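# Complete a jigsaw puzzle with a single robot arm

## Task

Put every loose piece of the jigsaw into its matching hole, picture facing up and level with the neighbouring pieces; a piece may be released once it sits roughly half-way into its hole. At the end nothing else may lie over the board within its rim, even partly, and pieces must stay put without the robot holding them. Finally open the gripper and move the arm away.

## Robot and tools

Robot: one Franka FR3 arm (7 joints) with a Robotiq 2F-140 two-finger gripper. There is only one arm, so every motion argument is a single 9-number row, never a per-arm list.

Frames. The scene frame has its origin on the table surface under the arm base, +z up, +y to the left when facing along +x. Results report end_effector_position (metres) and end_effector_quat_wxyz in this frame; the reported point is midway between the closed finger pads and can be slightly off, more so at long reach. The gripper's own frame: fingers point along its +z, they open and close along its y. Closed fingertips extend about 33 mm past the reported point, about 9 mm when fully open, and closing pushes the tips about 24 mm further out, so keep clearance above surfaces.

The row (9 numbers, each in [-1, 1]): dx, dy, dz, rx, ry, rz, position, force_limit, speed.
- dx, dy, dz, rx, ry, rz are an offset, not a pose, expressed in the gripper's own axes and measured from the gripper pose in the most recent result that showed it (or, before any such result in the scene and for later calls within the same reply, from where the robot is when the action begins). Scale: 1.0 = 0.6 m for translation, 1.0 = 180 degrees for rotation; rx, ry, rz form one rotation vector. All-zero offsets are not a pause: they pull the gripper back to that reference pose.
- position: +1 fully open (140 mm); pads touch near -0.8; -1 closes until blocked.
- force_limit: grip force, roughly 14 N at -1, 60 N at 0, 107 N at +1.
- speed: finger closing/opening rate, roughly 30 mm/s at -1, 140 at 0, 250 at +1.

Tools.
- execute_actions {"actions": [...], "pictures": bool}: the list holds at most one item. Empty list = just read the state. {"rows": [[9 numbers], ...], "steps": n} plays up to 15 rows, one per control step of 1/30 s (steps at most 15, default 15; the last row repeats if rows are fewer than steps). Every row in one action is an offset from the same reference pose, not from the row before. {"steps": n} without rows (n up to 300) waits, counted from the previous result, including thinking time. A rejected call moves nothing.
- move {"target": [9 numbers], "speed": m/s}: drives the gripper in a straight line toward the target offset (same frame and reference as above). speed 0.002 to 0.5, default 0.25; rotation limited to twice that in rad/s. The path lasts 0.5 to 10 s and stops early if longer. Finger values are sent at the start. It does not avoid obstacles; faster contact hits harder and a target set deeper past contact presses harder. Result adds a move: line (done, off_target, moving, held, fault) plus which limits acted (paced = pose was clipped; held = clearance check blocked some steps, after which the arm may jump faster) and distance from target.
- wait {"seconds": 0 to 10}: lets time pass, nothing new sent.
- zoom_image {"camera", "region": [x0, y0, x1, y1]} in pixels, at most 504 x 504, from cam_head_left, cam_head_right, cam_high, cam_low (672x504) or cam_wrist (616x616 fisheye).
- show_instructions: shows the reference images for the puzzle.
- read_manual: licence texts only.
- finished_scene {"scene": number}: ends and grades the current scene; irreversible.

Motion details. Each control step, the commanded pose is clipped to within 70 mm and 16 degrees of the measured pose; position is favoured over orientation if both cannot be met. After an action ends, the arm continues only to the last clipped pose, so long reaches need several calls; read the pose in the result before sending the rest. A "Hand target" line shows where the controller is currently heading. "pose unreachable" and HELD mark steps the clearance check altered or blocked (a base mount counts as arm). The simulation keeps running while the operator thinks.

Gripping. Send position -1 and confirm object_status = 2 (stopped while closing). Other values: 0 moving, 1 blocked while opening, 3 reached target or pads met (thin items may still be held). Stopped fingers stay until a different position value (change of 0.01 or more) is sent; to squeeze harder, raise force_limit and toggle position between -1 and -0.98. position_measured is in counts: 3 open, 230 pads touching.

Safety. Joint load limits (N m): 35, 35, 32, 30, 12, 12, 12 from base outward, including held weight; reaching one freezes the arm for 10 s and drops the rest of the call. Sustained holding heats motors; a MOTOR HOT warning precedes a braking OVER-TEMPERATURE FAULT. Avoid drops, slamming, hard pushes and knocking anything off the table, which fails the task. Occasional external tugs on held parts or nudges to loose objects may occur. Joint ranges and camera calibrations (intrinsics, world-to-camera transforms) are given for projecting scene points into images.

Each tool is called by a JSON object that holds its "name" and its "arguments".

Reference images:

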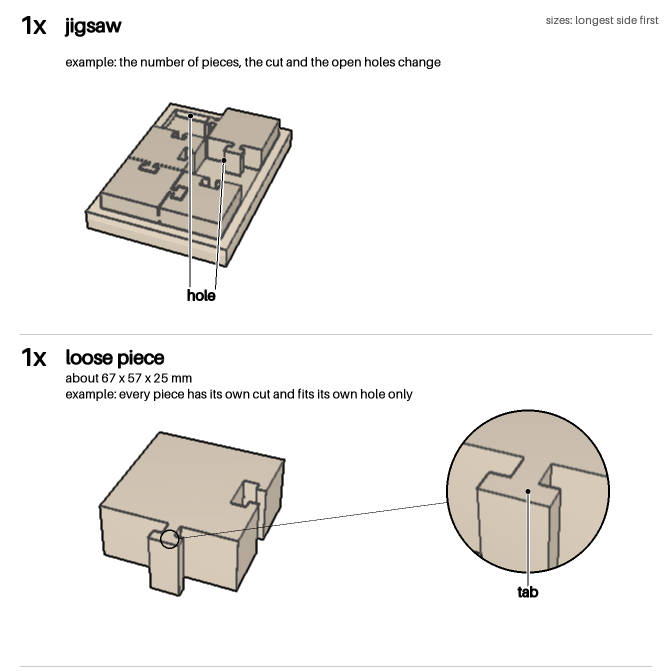

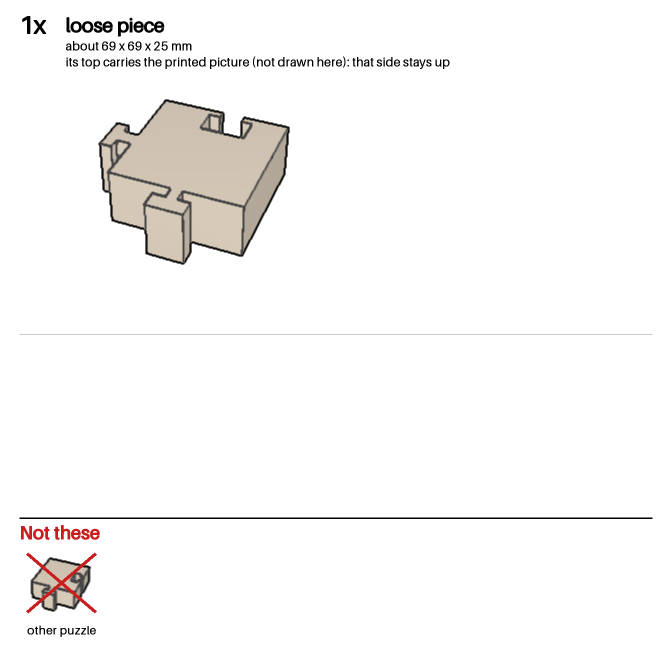

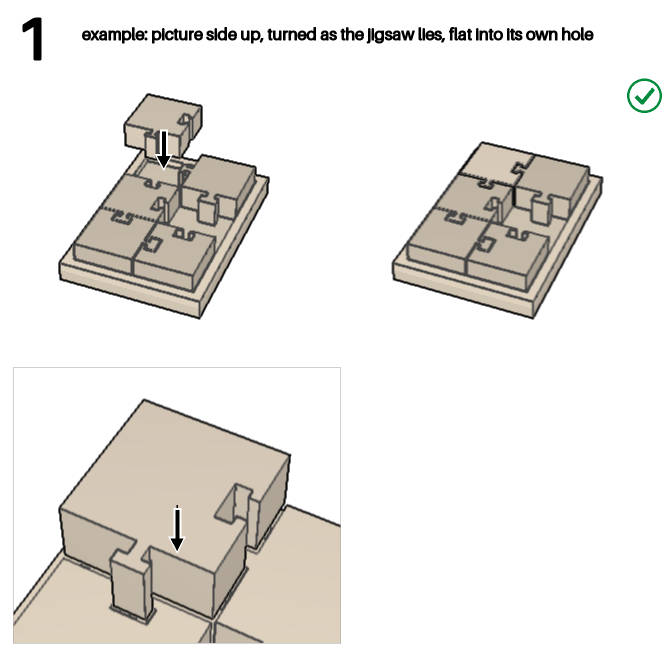

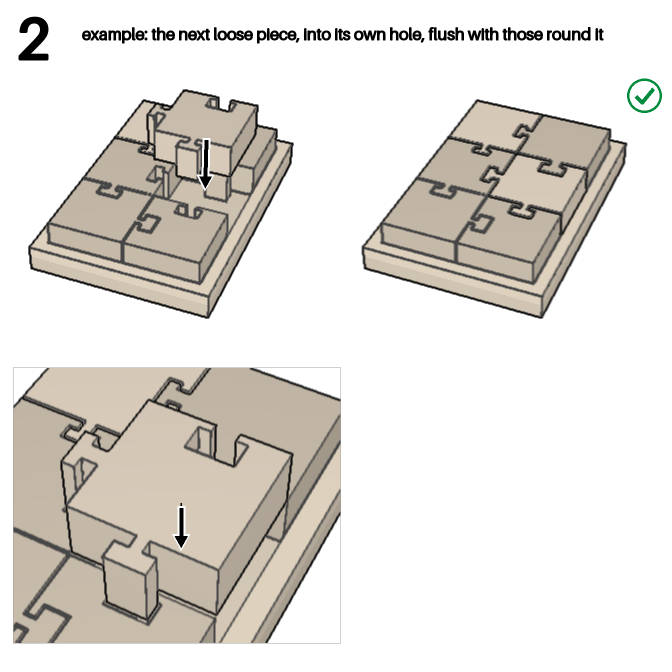

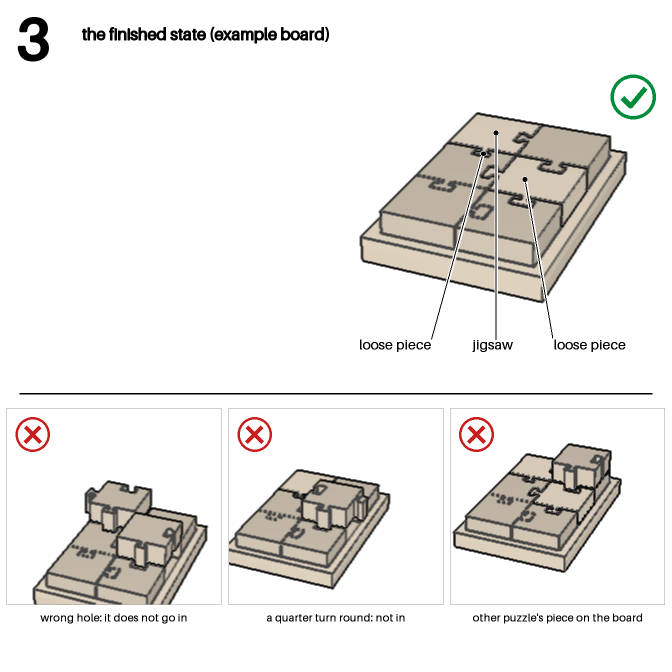

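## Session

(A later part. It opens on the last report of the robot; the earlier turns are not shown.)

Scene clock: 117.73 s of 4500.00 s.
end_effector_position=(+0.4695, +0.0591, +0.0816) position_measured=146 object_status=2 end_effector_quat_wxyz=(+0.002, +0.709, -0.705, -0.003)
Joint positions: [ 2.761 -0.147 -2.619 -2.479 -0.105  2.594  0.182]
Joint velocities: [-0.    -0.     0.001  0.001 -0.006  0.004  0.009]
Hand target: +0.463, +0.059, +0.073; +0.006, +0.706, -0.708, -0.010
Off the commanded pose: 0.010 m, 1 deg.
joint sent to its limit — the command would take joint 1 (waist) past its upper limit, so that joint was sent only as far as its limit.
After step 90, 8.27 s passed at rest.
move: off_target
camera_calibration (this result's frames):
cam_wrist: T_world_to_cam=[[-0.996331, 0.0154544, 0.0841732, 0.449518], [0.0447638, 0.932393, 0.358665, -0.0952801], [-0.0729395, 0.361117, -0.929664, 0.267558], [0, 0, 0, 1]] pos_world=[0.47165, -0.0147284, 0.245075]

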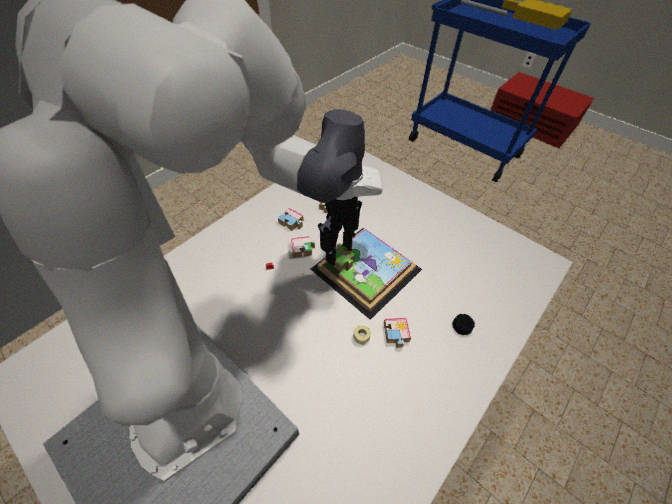

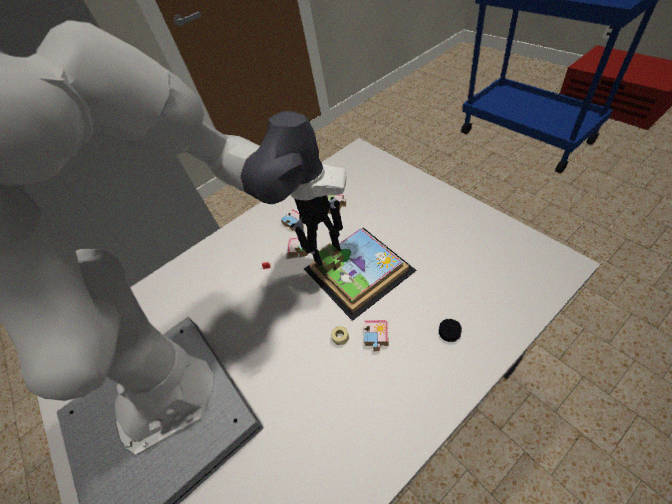

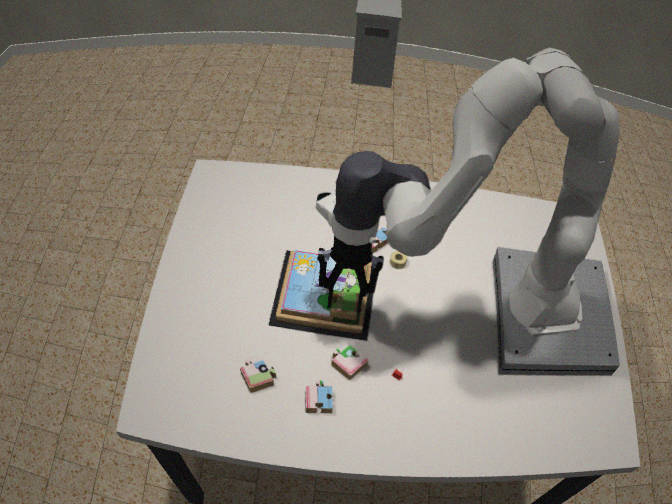

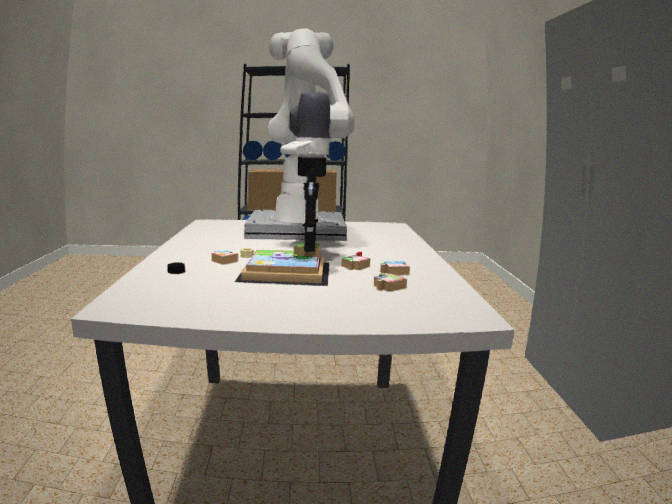

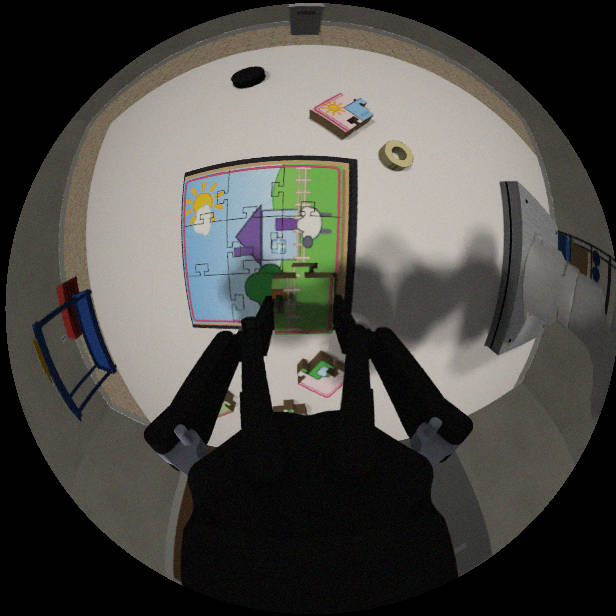

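{"name": "move", "arguments": {"target": [0.006,0.010,-0.005,0,0,0,-1,0,0], "speed": 0.02}}

{"name": "zoom_image", "arguments": {"camera": "cam_wrist", "region": [240, 230, 380, 370]}}

{"name": "zoom_image", "arguments": {"camera": "cam_high", "region": [300, 250, 400, 350]}}

{"name": "zoom_image", "arguments": {"camera": "cam_low", "region": [270, 220, 350, 290]}}

Scene clock: 134.10 s of 4500.00 s.
end_effector_position=(+0.4639, +0.0546, +0.0842) position_measured=146 object_status=2 end_effector_quat_wxyz=(+0.002, +0.705, -0.709, -0.003)
Joint positions: [ 2.754 -0.124 -2.618 -2.499 -0.087  2.594  0.173]
Joint velocities: [-0.     0.003  0.001 -0.003  0.009  0.001 -0.016]
Hand target: +0.463, +0.056, +0.085; +0.002, +0.709, -0.705, -0.003
Off the commanded pose: 0.001 m, 1 deg.
After step 90, 12.67 s passed at rest.
move: done
camera_calibration (this result's frames):
cam_wrist: T_world_to_cam=[[-0.99615, 0.0252153, 0.0839581, 0.443263], [0.0536589, 0.932745, 0.356522, -0.0957049], [-0.0693216, 0.359654, -0.930507, 0.269646], [0, 0, 0, 1]] pos_world=[0.465384, -0.0188881, 0.247813]

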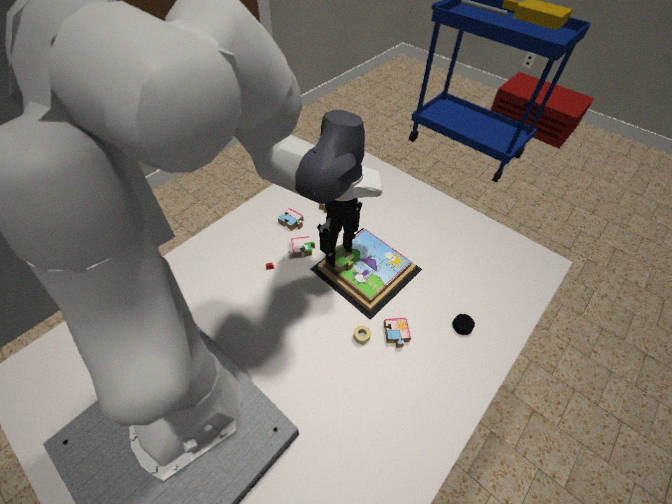

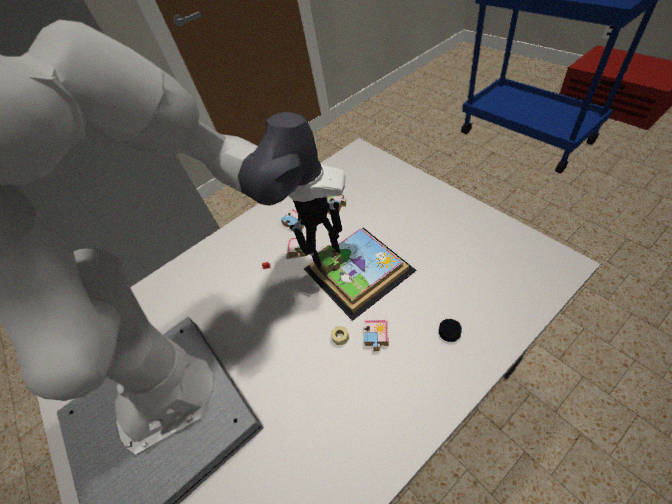

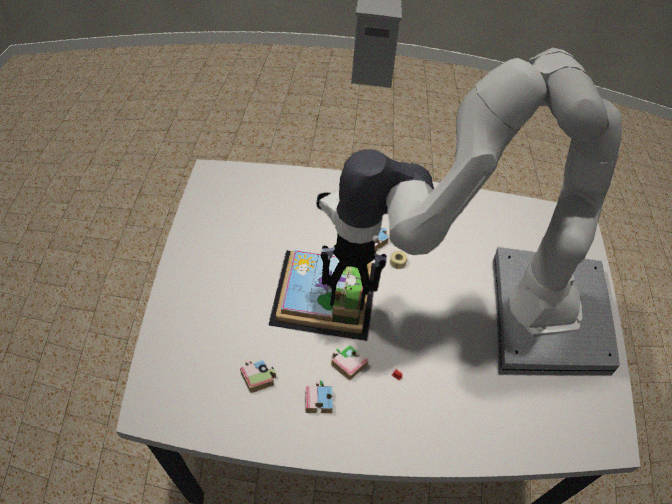

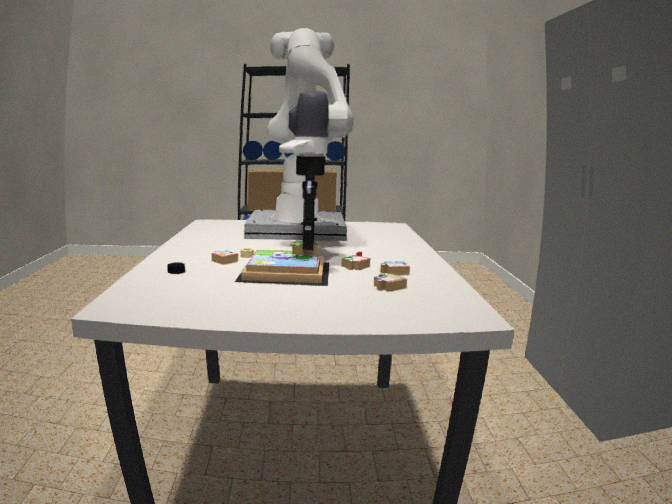

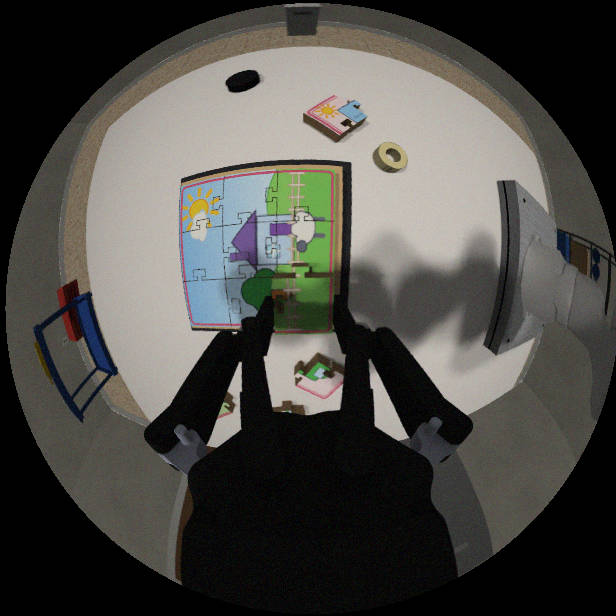

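Region (240, 230, 380, 370) of cam_wrist's 616x616 image, scaled by 3.600, with more detail than that image has.

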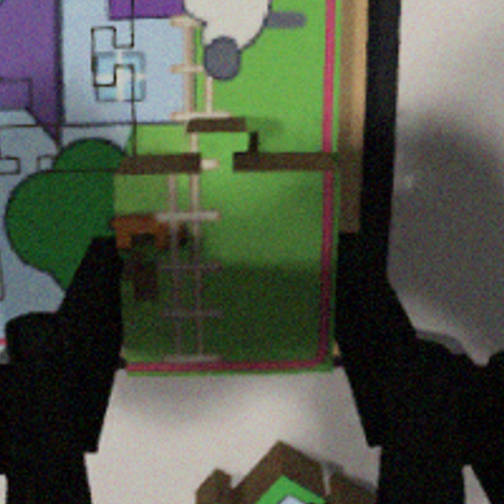

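Region (300, 250, 400, 350) of cam_high's 672x504 image, scaled by 5.040, with more detail than that image has.

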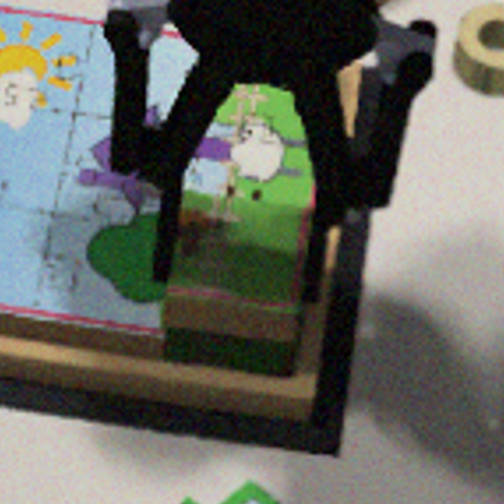

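Region (270, 220, 350, 290) of cam_low's 672x504 image, scaled by 6.300, with more detail than that image has; it fills the top 441 rows of this view, and the rest is white.

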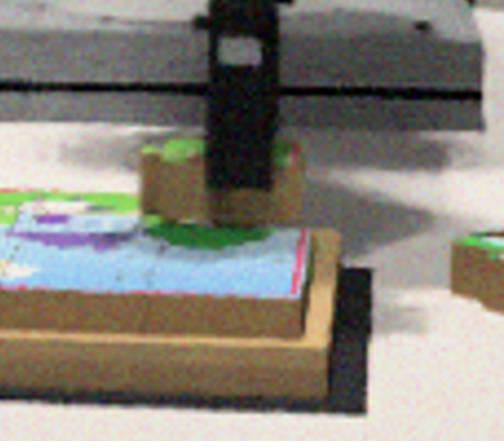

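{"name": "move", "arguments": {"target": [-0.001,0,0.012,0,0,0,-1,0,0], "speed": 0.01}}

{"name": "zoom_image", "arguments": {"camera": "cam_wrist", "region": [240, 230, 380, 370]}}

{"name": "zoom_image", "arguments": {"camera": "cam_high", "region": [300, 250, 400, 350]}}

Scene clock: 141.03 s of 4500.00 s.
end_effector_position=(+0.4660, +0.0556, +0.0817) position_measured=146 object_status=2 end_effector_quat_wxyz=(+0.001, +0.709, -0.706, -0.000)
Joint positions: [ 2.756 -0.134 -2.619 -2.496 -0.103  2.604  0.179]
Joint velocities: [ 0.001 -0.001  0.     0.    -0.006  0.003  0.013]
Hand target: +0.464, +0.055, +0.077; +0.002, +0.705, -0.709, -0.003
Off the commanded pose: 0.005 m, 1 deg.
After step 90, 3.00 s passed at rest.
move: off_target
camera_calibration (this result's frames):
cam_wrist: T_world_to_cam=[[-0.996723, 0.0167616, 0.079132, 0.446675], [0.0438923, 0.933814, 0.355056, -0.0912246], [-0.0679433, 0.357365, -0.93149, 0.266668], [0, 0, 0, 1]] pos_world=[0.467334, -0.0175981, 0.245442]

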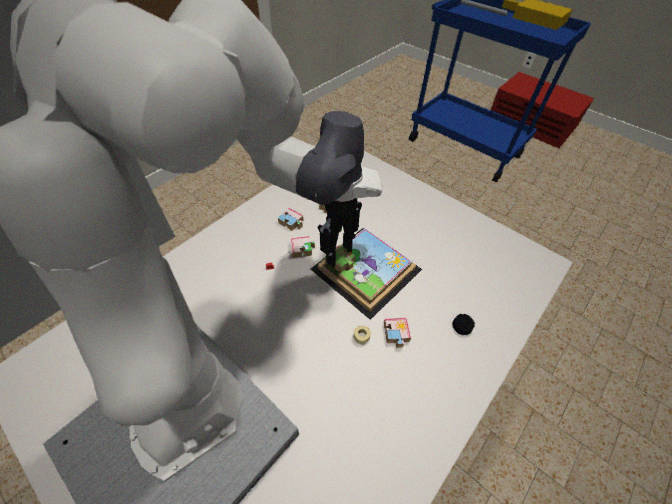

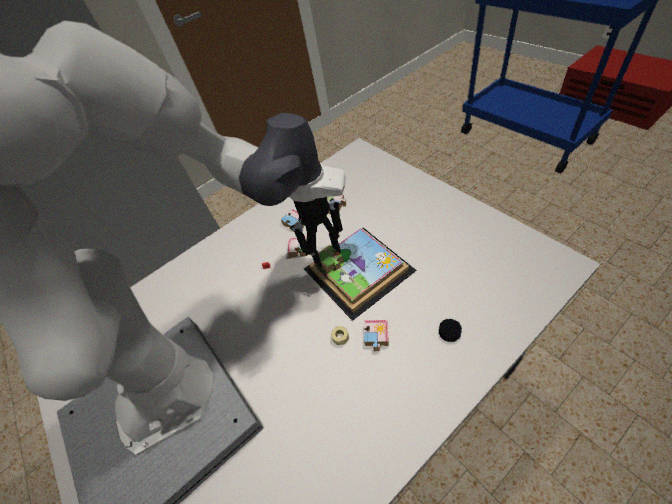

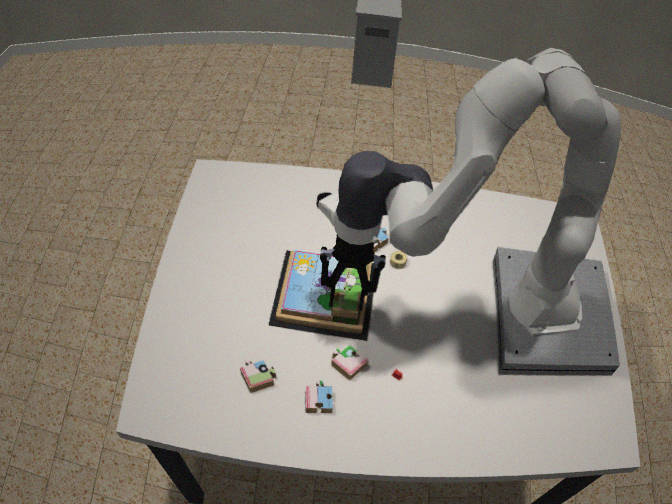

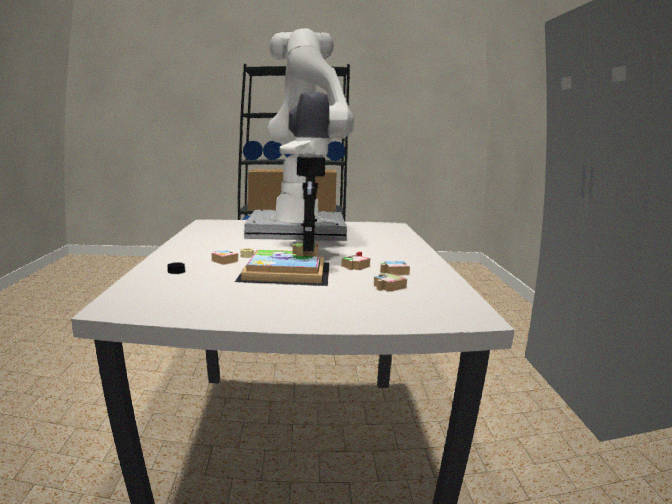

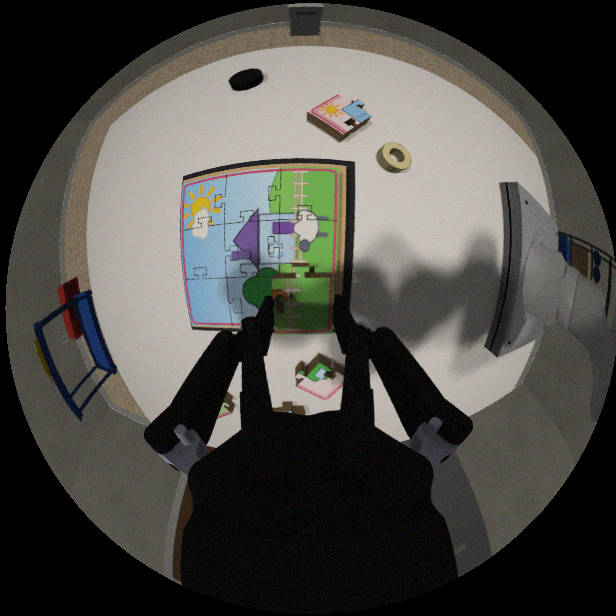

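Region (240, 230, 380, 370) of cam_wrist's 616x616 image, scaled by 3.600, with more detail than that image has.

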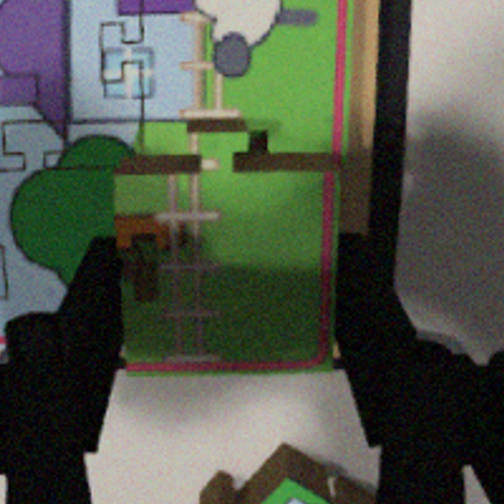

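Region (300, 250, 400, 350) of cam_high's 672x504 image, scaled by 5.040, with more detail than that image has.

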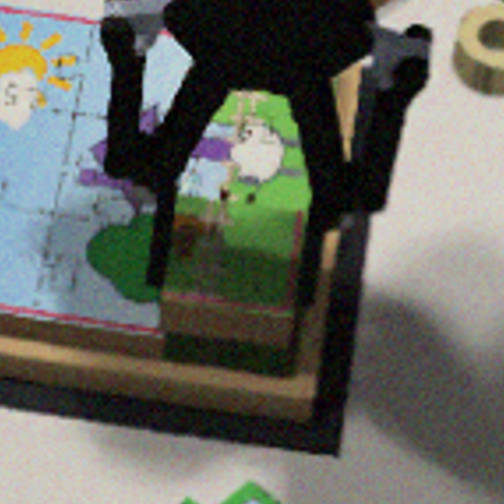

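{"name": "move", "arguments": {"target": [0,0.007,-0.003,0,0,0,-1,0,0], "speed": 0.02}}

{"name": "move", "arguments": {"target": [0,0.002,0.010,0,0,0,-1,0,0], "speed": 0.01}}

{"name": "zoom_image", "arguments": {"camera": "cam_wrist", "region": [240, 230, 380, 370]}}

{"name": "zoom_image", "arguments": {"camera": "cam_high", "region": [300, 250, 400, 350]}}

Scene clock: 154.87 s of 4500.00 s.
end_effector_position=(+0.4623, +0.0545, +0.0831) position_measured=146 object_status=2 end_effector_quat_wxyz=(+0.002, +0.706, -0.708, +0.000)
Joint positions: [ 2.756 -0.12  -2.618 -2.509 -0.094  2.605  0.179]
Joint velocities: [ 0.     0.003 -0.001 -0.002  0.006  0.    -0.007]
Hand target: +0.462, +0.056, +0.083; +0.001, +0.708, -0.706, -0.000
Off the commanded pose: 0.001 m, 0 deg.
After step 90, 10.13 s passed at rest.
move: done
camera_calibration (this result's frames):
cam_wrist: T_world_to_cam=[[-0.996586, 0.0240051, 0.0789958, 0.442391], [0.0504949, 0.934206, 0.353142, -0.0934939], [-0.0653211, 0.355925, -0.932229, 0.266989], [0, 0, 0, 1]] pos_world=[0.463042, -0.0183052, 0.246964]

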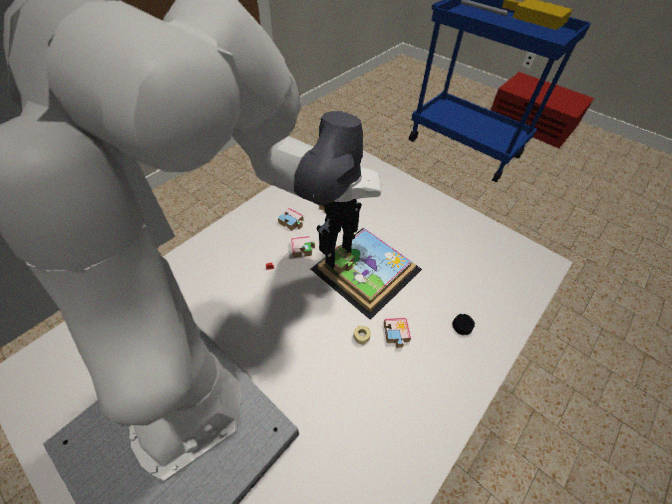

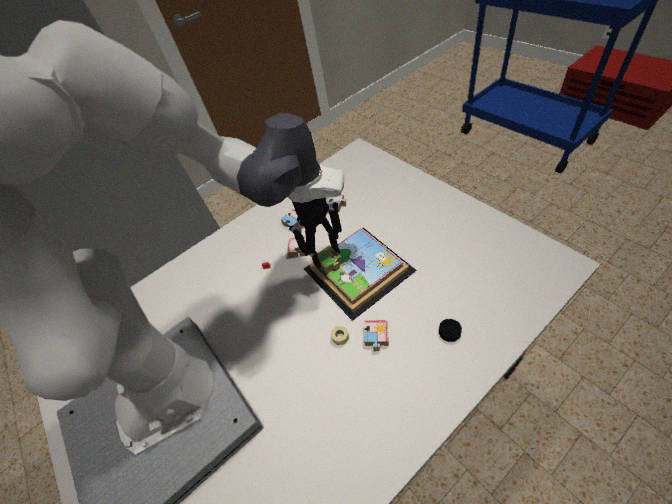

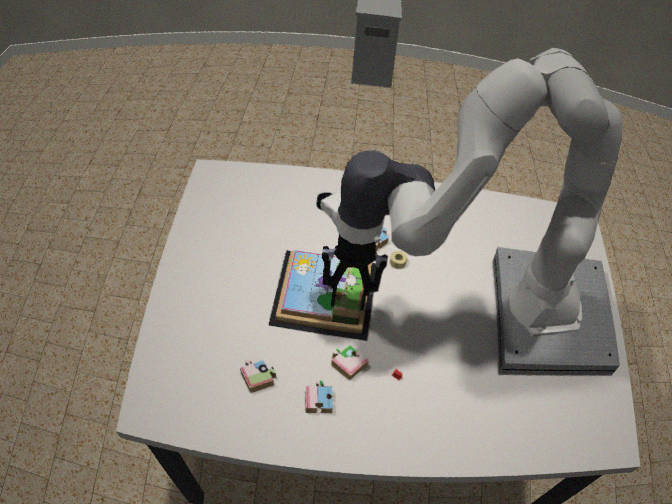

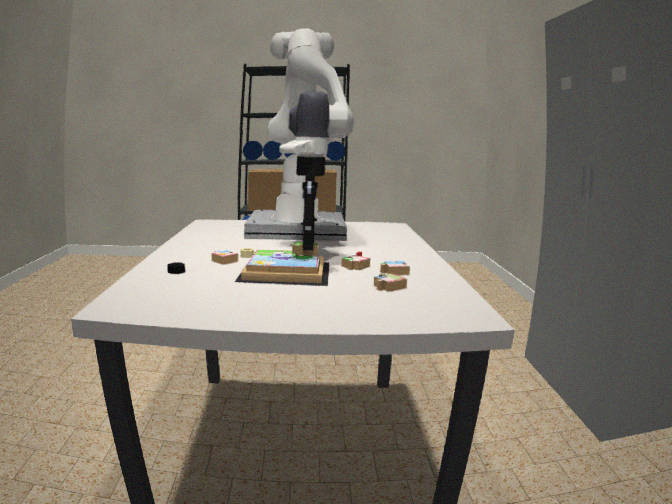

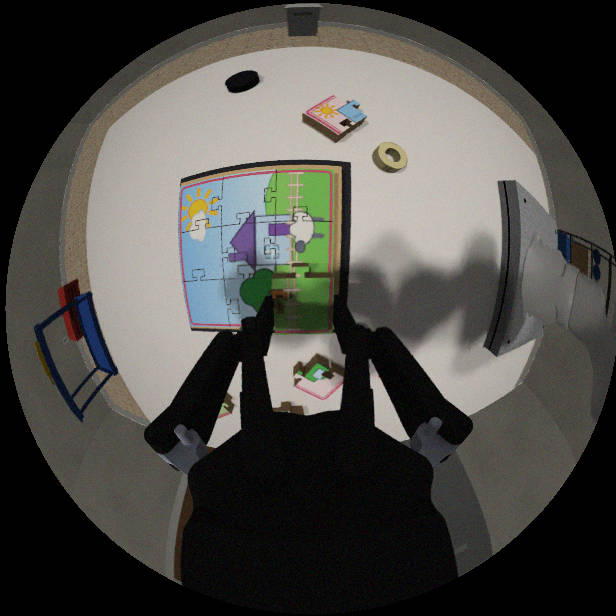

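Scene clock: 155.70 s of 4500.00 s.
end_effector_position=(+0.4630, +0.0549, +0.0815) position_measured=146 object_status=2 end_effector_quat_wxyz=(+0.002, +0.708, -0.706, +0.002)
Joint positions: [ 2.757 -0.125 -2.618 -2.509 -0.104  2.612  0.183]
Joint velocities: [ 0.002 -0.002  0.001 -0.001 -0.005  0.002  0.008]
Hand target: +0.461, +0.055, +0.077; +0.002, +0.706, -0.708, +0.000
Off the commanded pose: 0.005 m, 0 deg.
move: off_target
camera_calibration (this result's frames):
cam_wrist: T_world_to_cam=[[-0.996915, 0.0190784, 0.0761325, 0.443878], [0.0447423, 0.935101, 0.351546, -0.0905972], [-0.0644846, 0.353868, -0.93307, 0.265265], [0, 0, 0, 1]] pos_world=[0.463668, -0.0176198, 0.245567]

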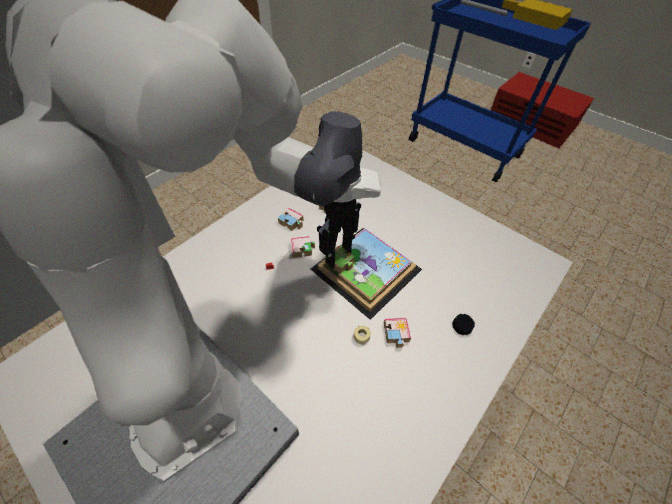

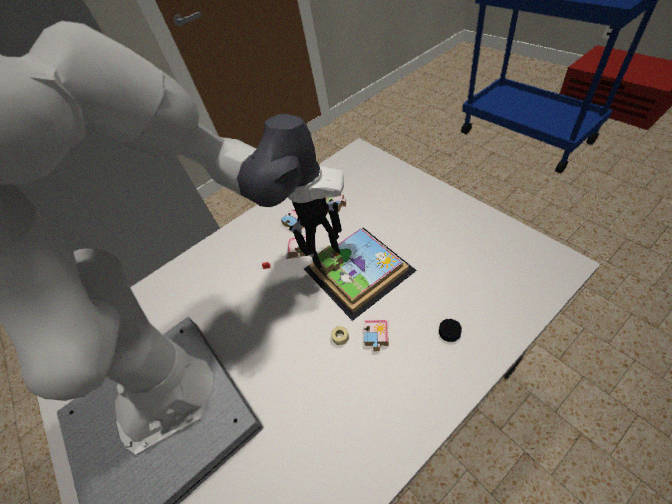

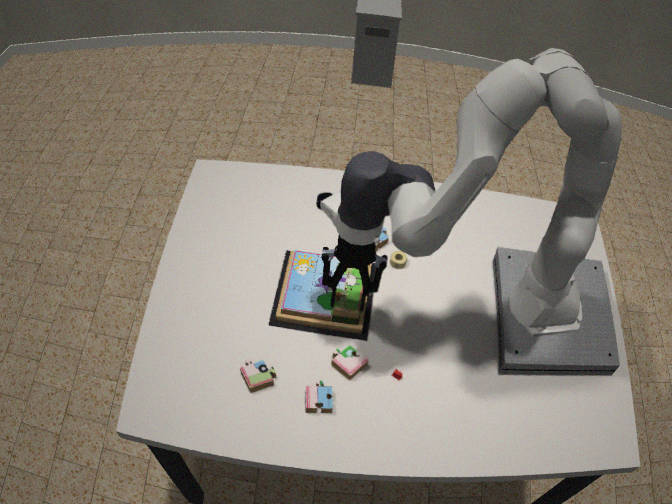

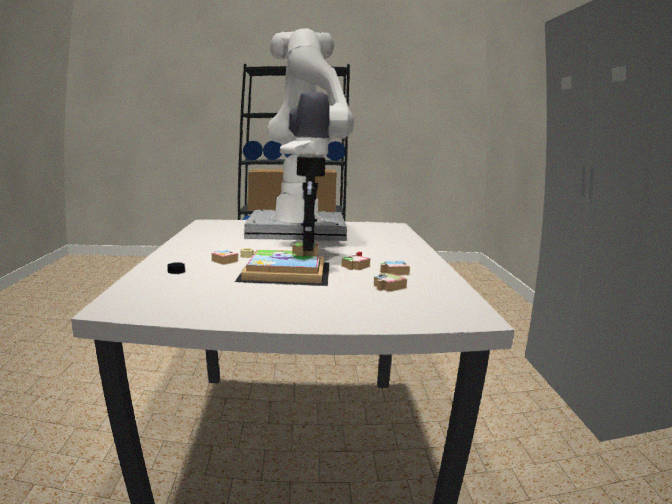

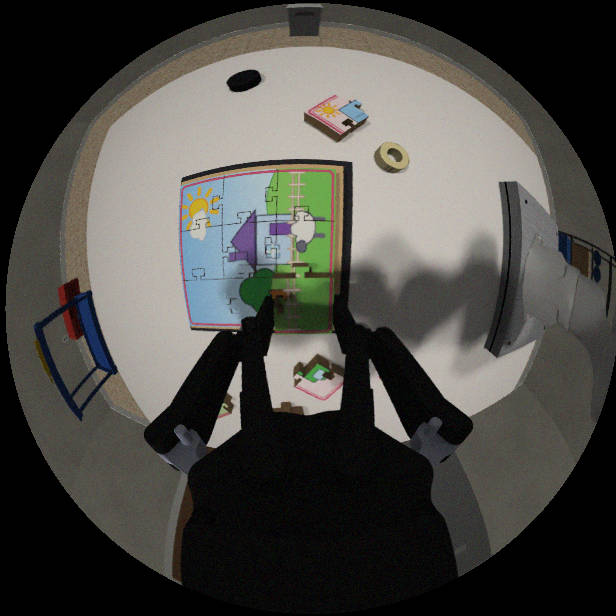

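Region (240, 230, 380, 370) of cam_wrist's 616x616 image, scaled by 3.600, with more detail than that image has.

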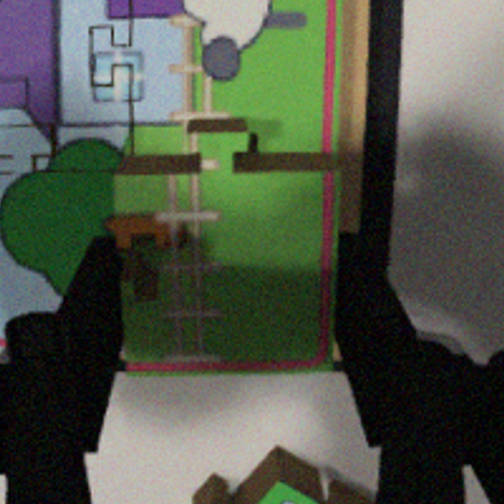

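Region (300, 250, 400, 350) of cam_high's 672x504 image, scaled by 5.040, with more detail than that image has.

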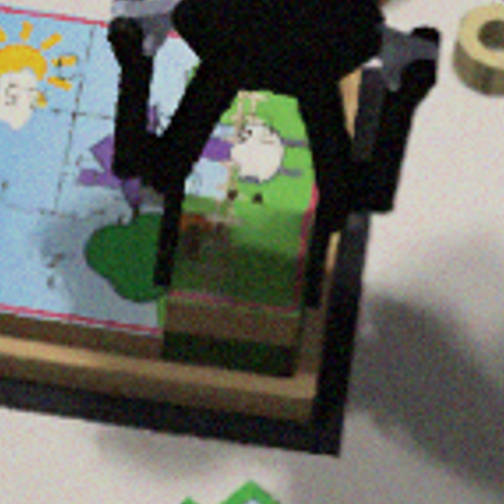

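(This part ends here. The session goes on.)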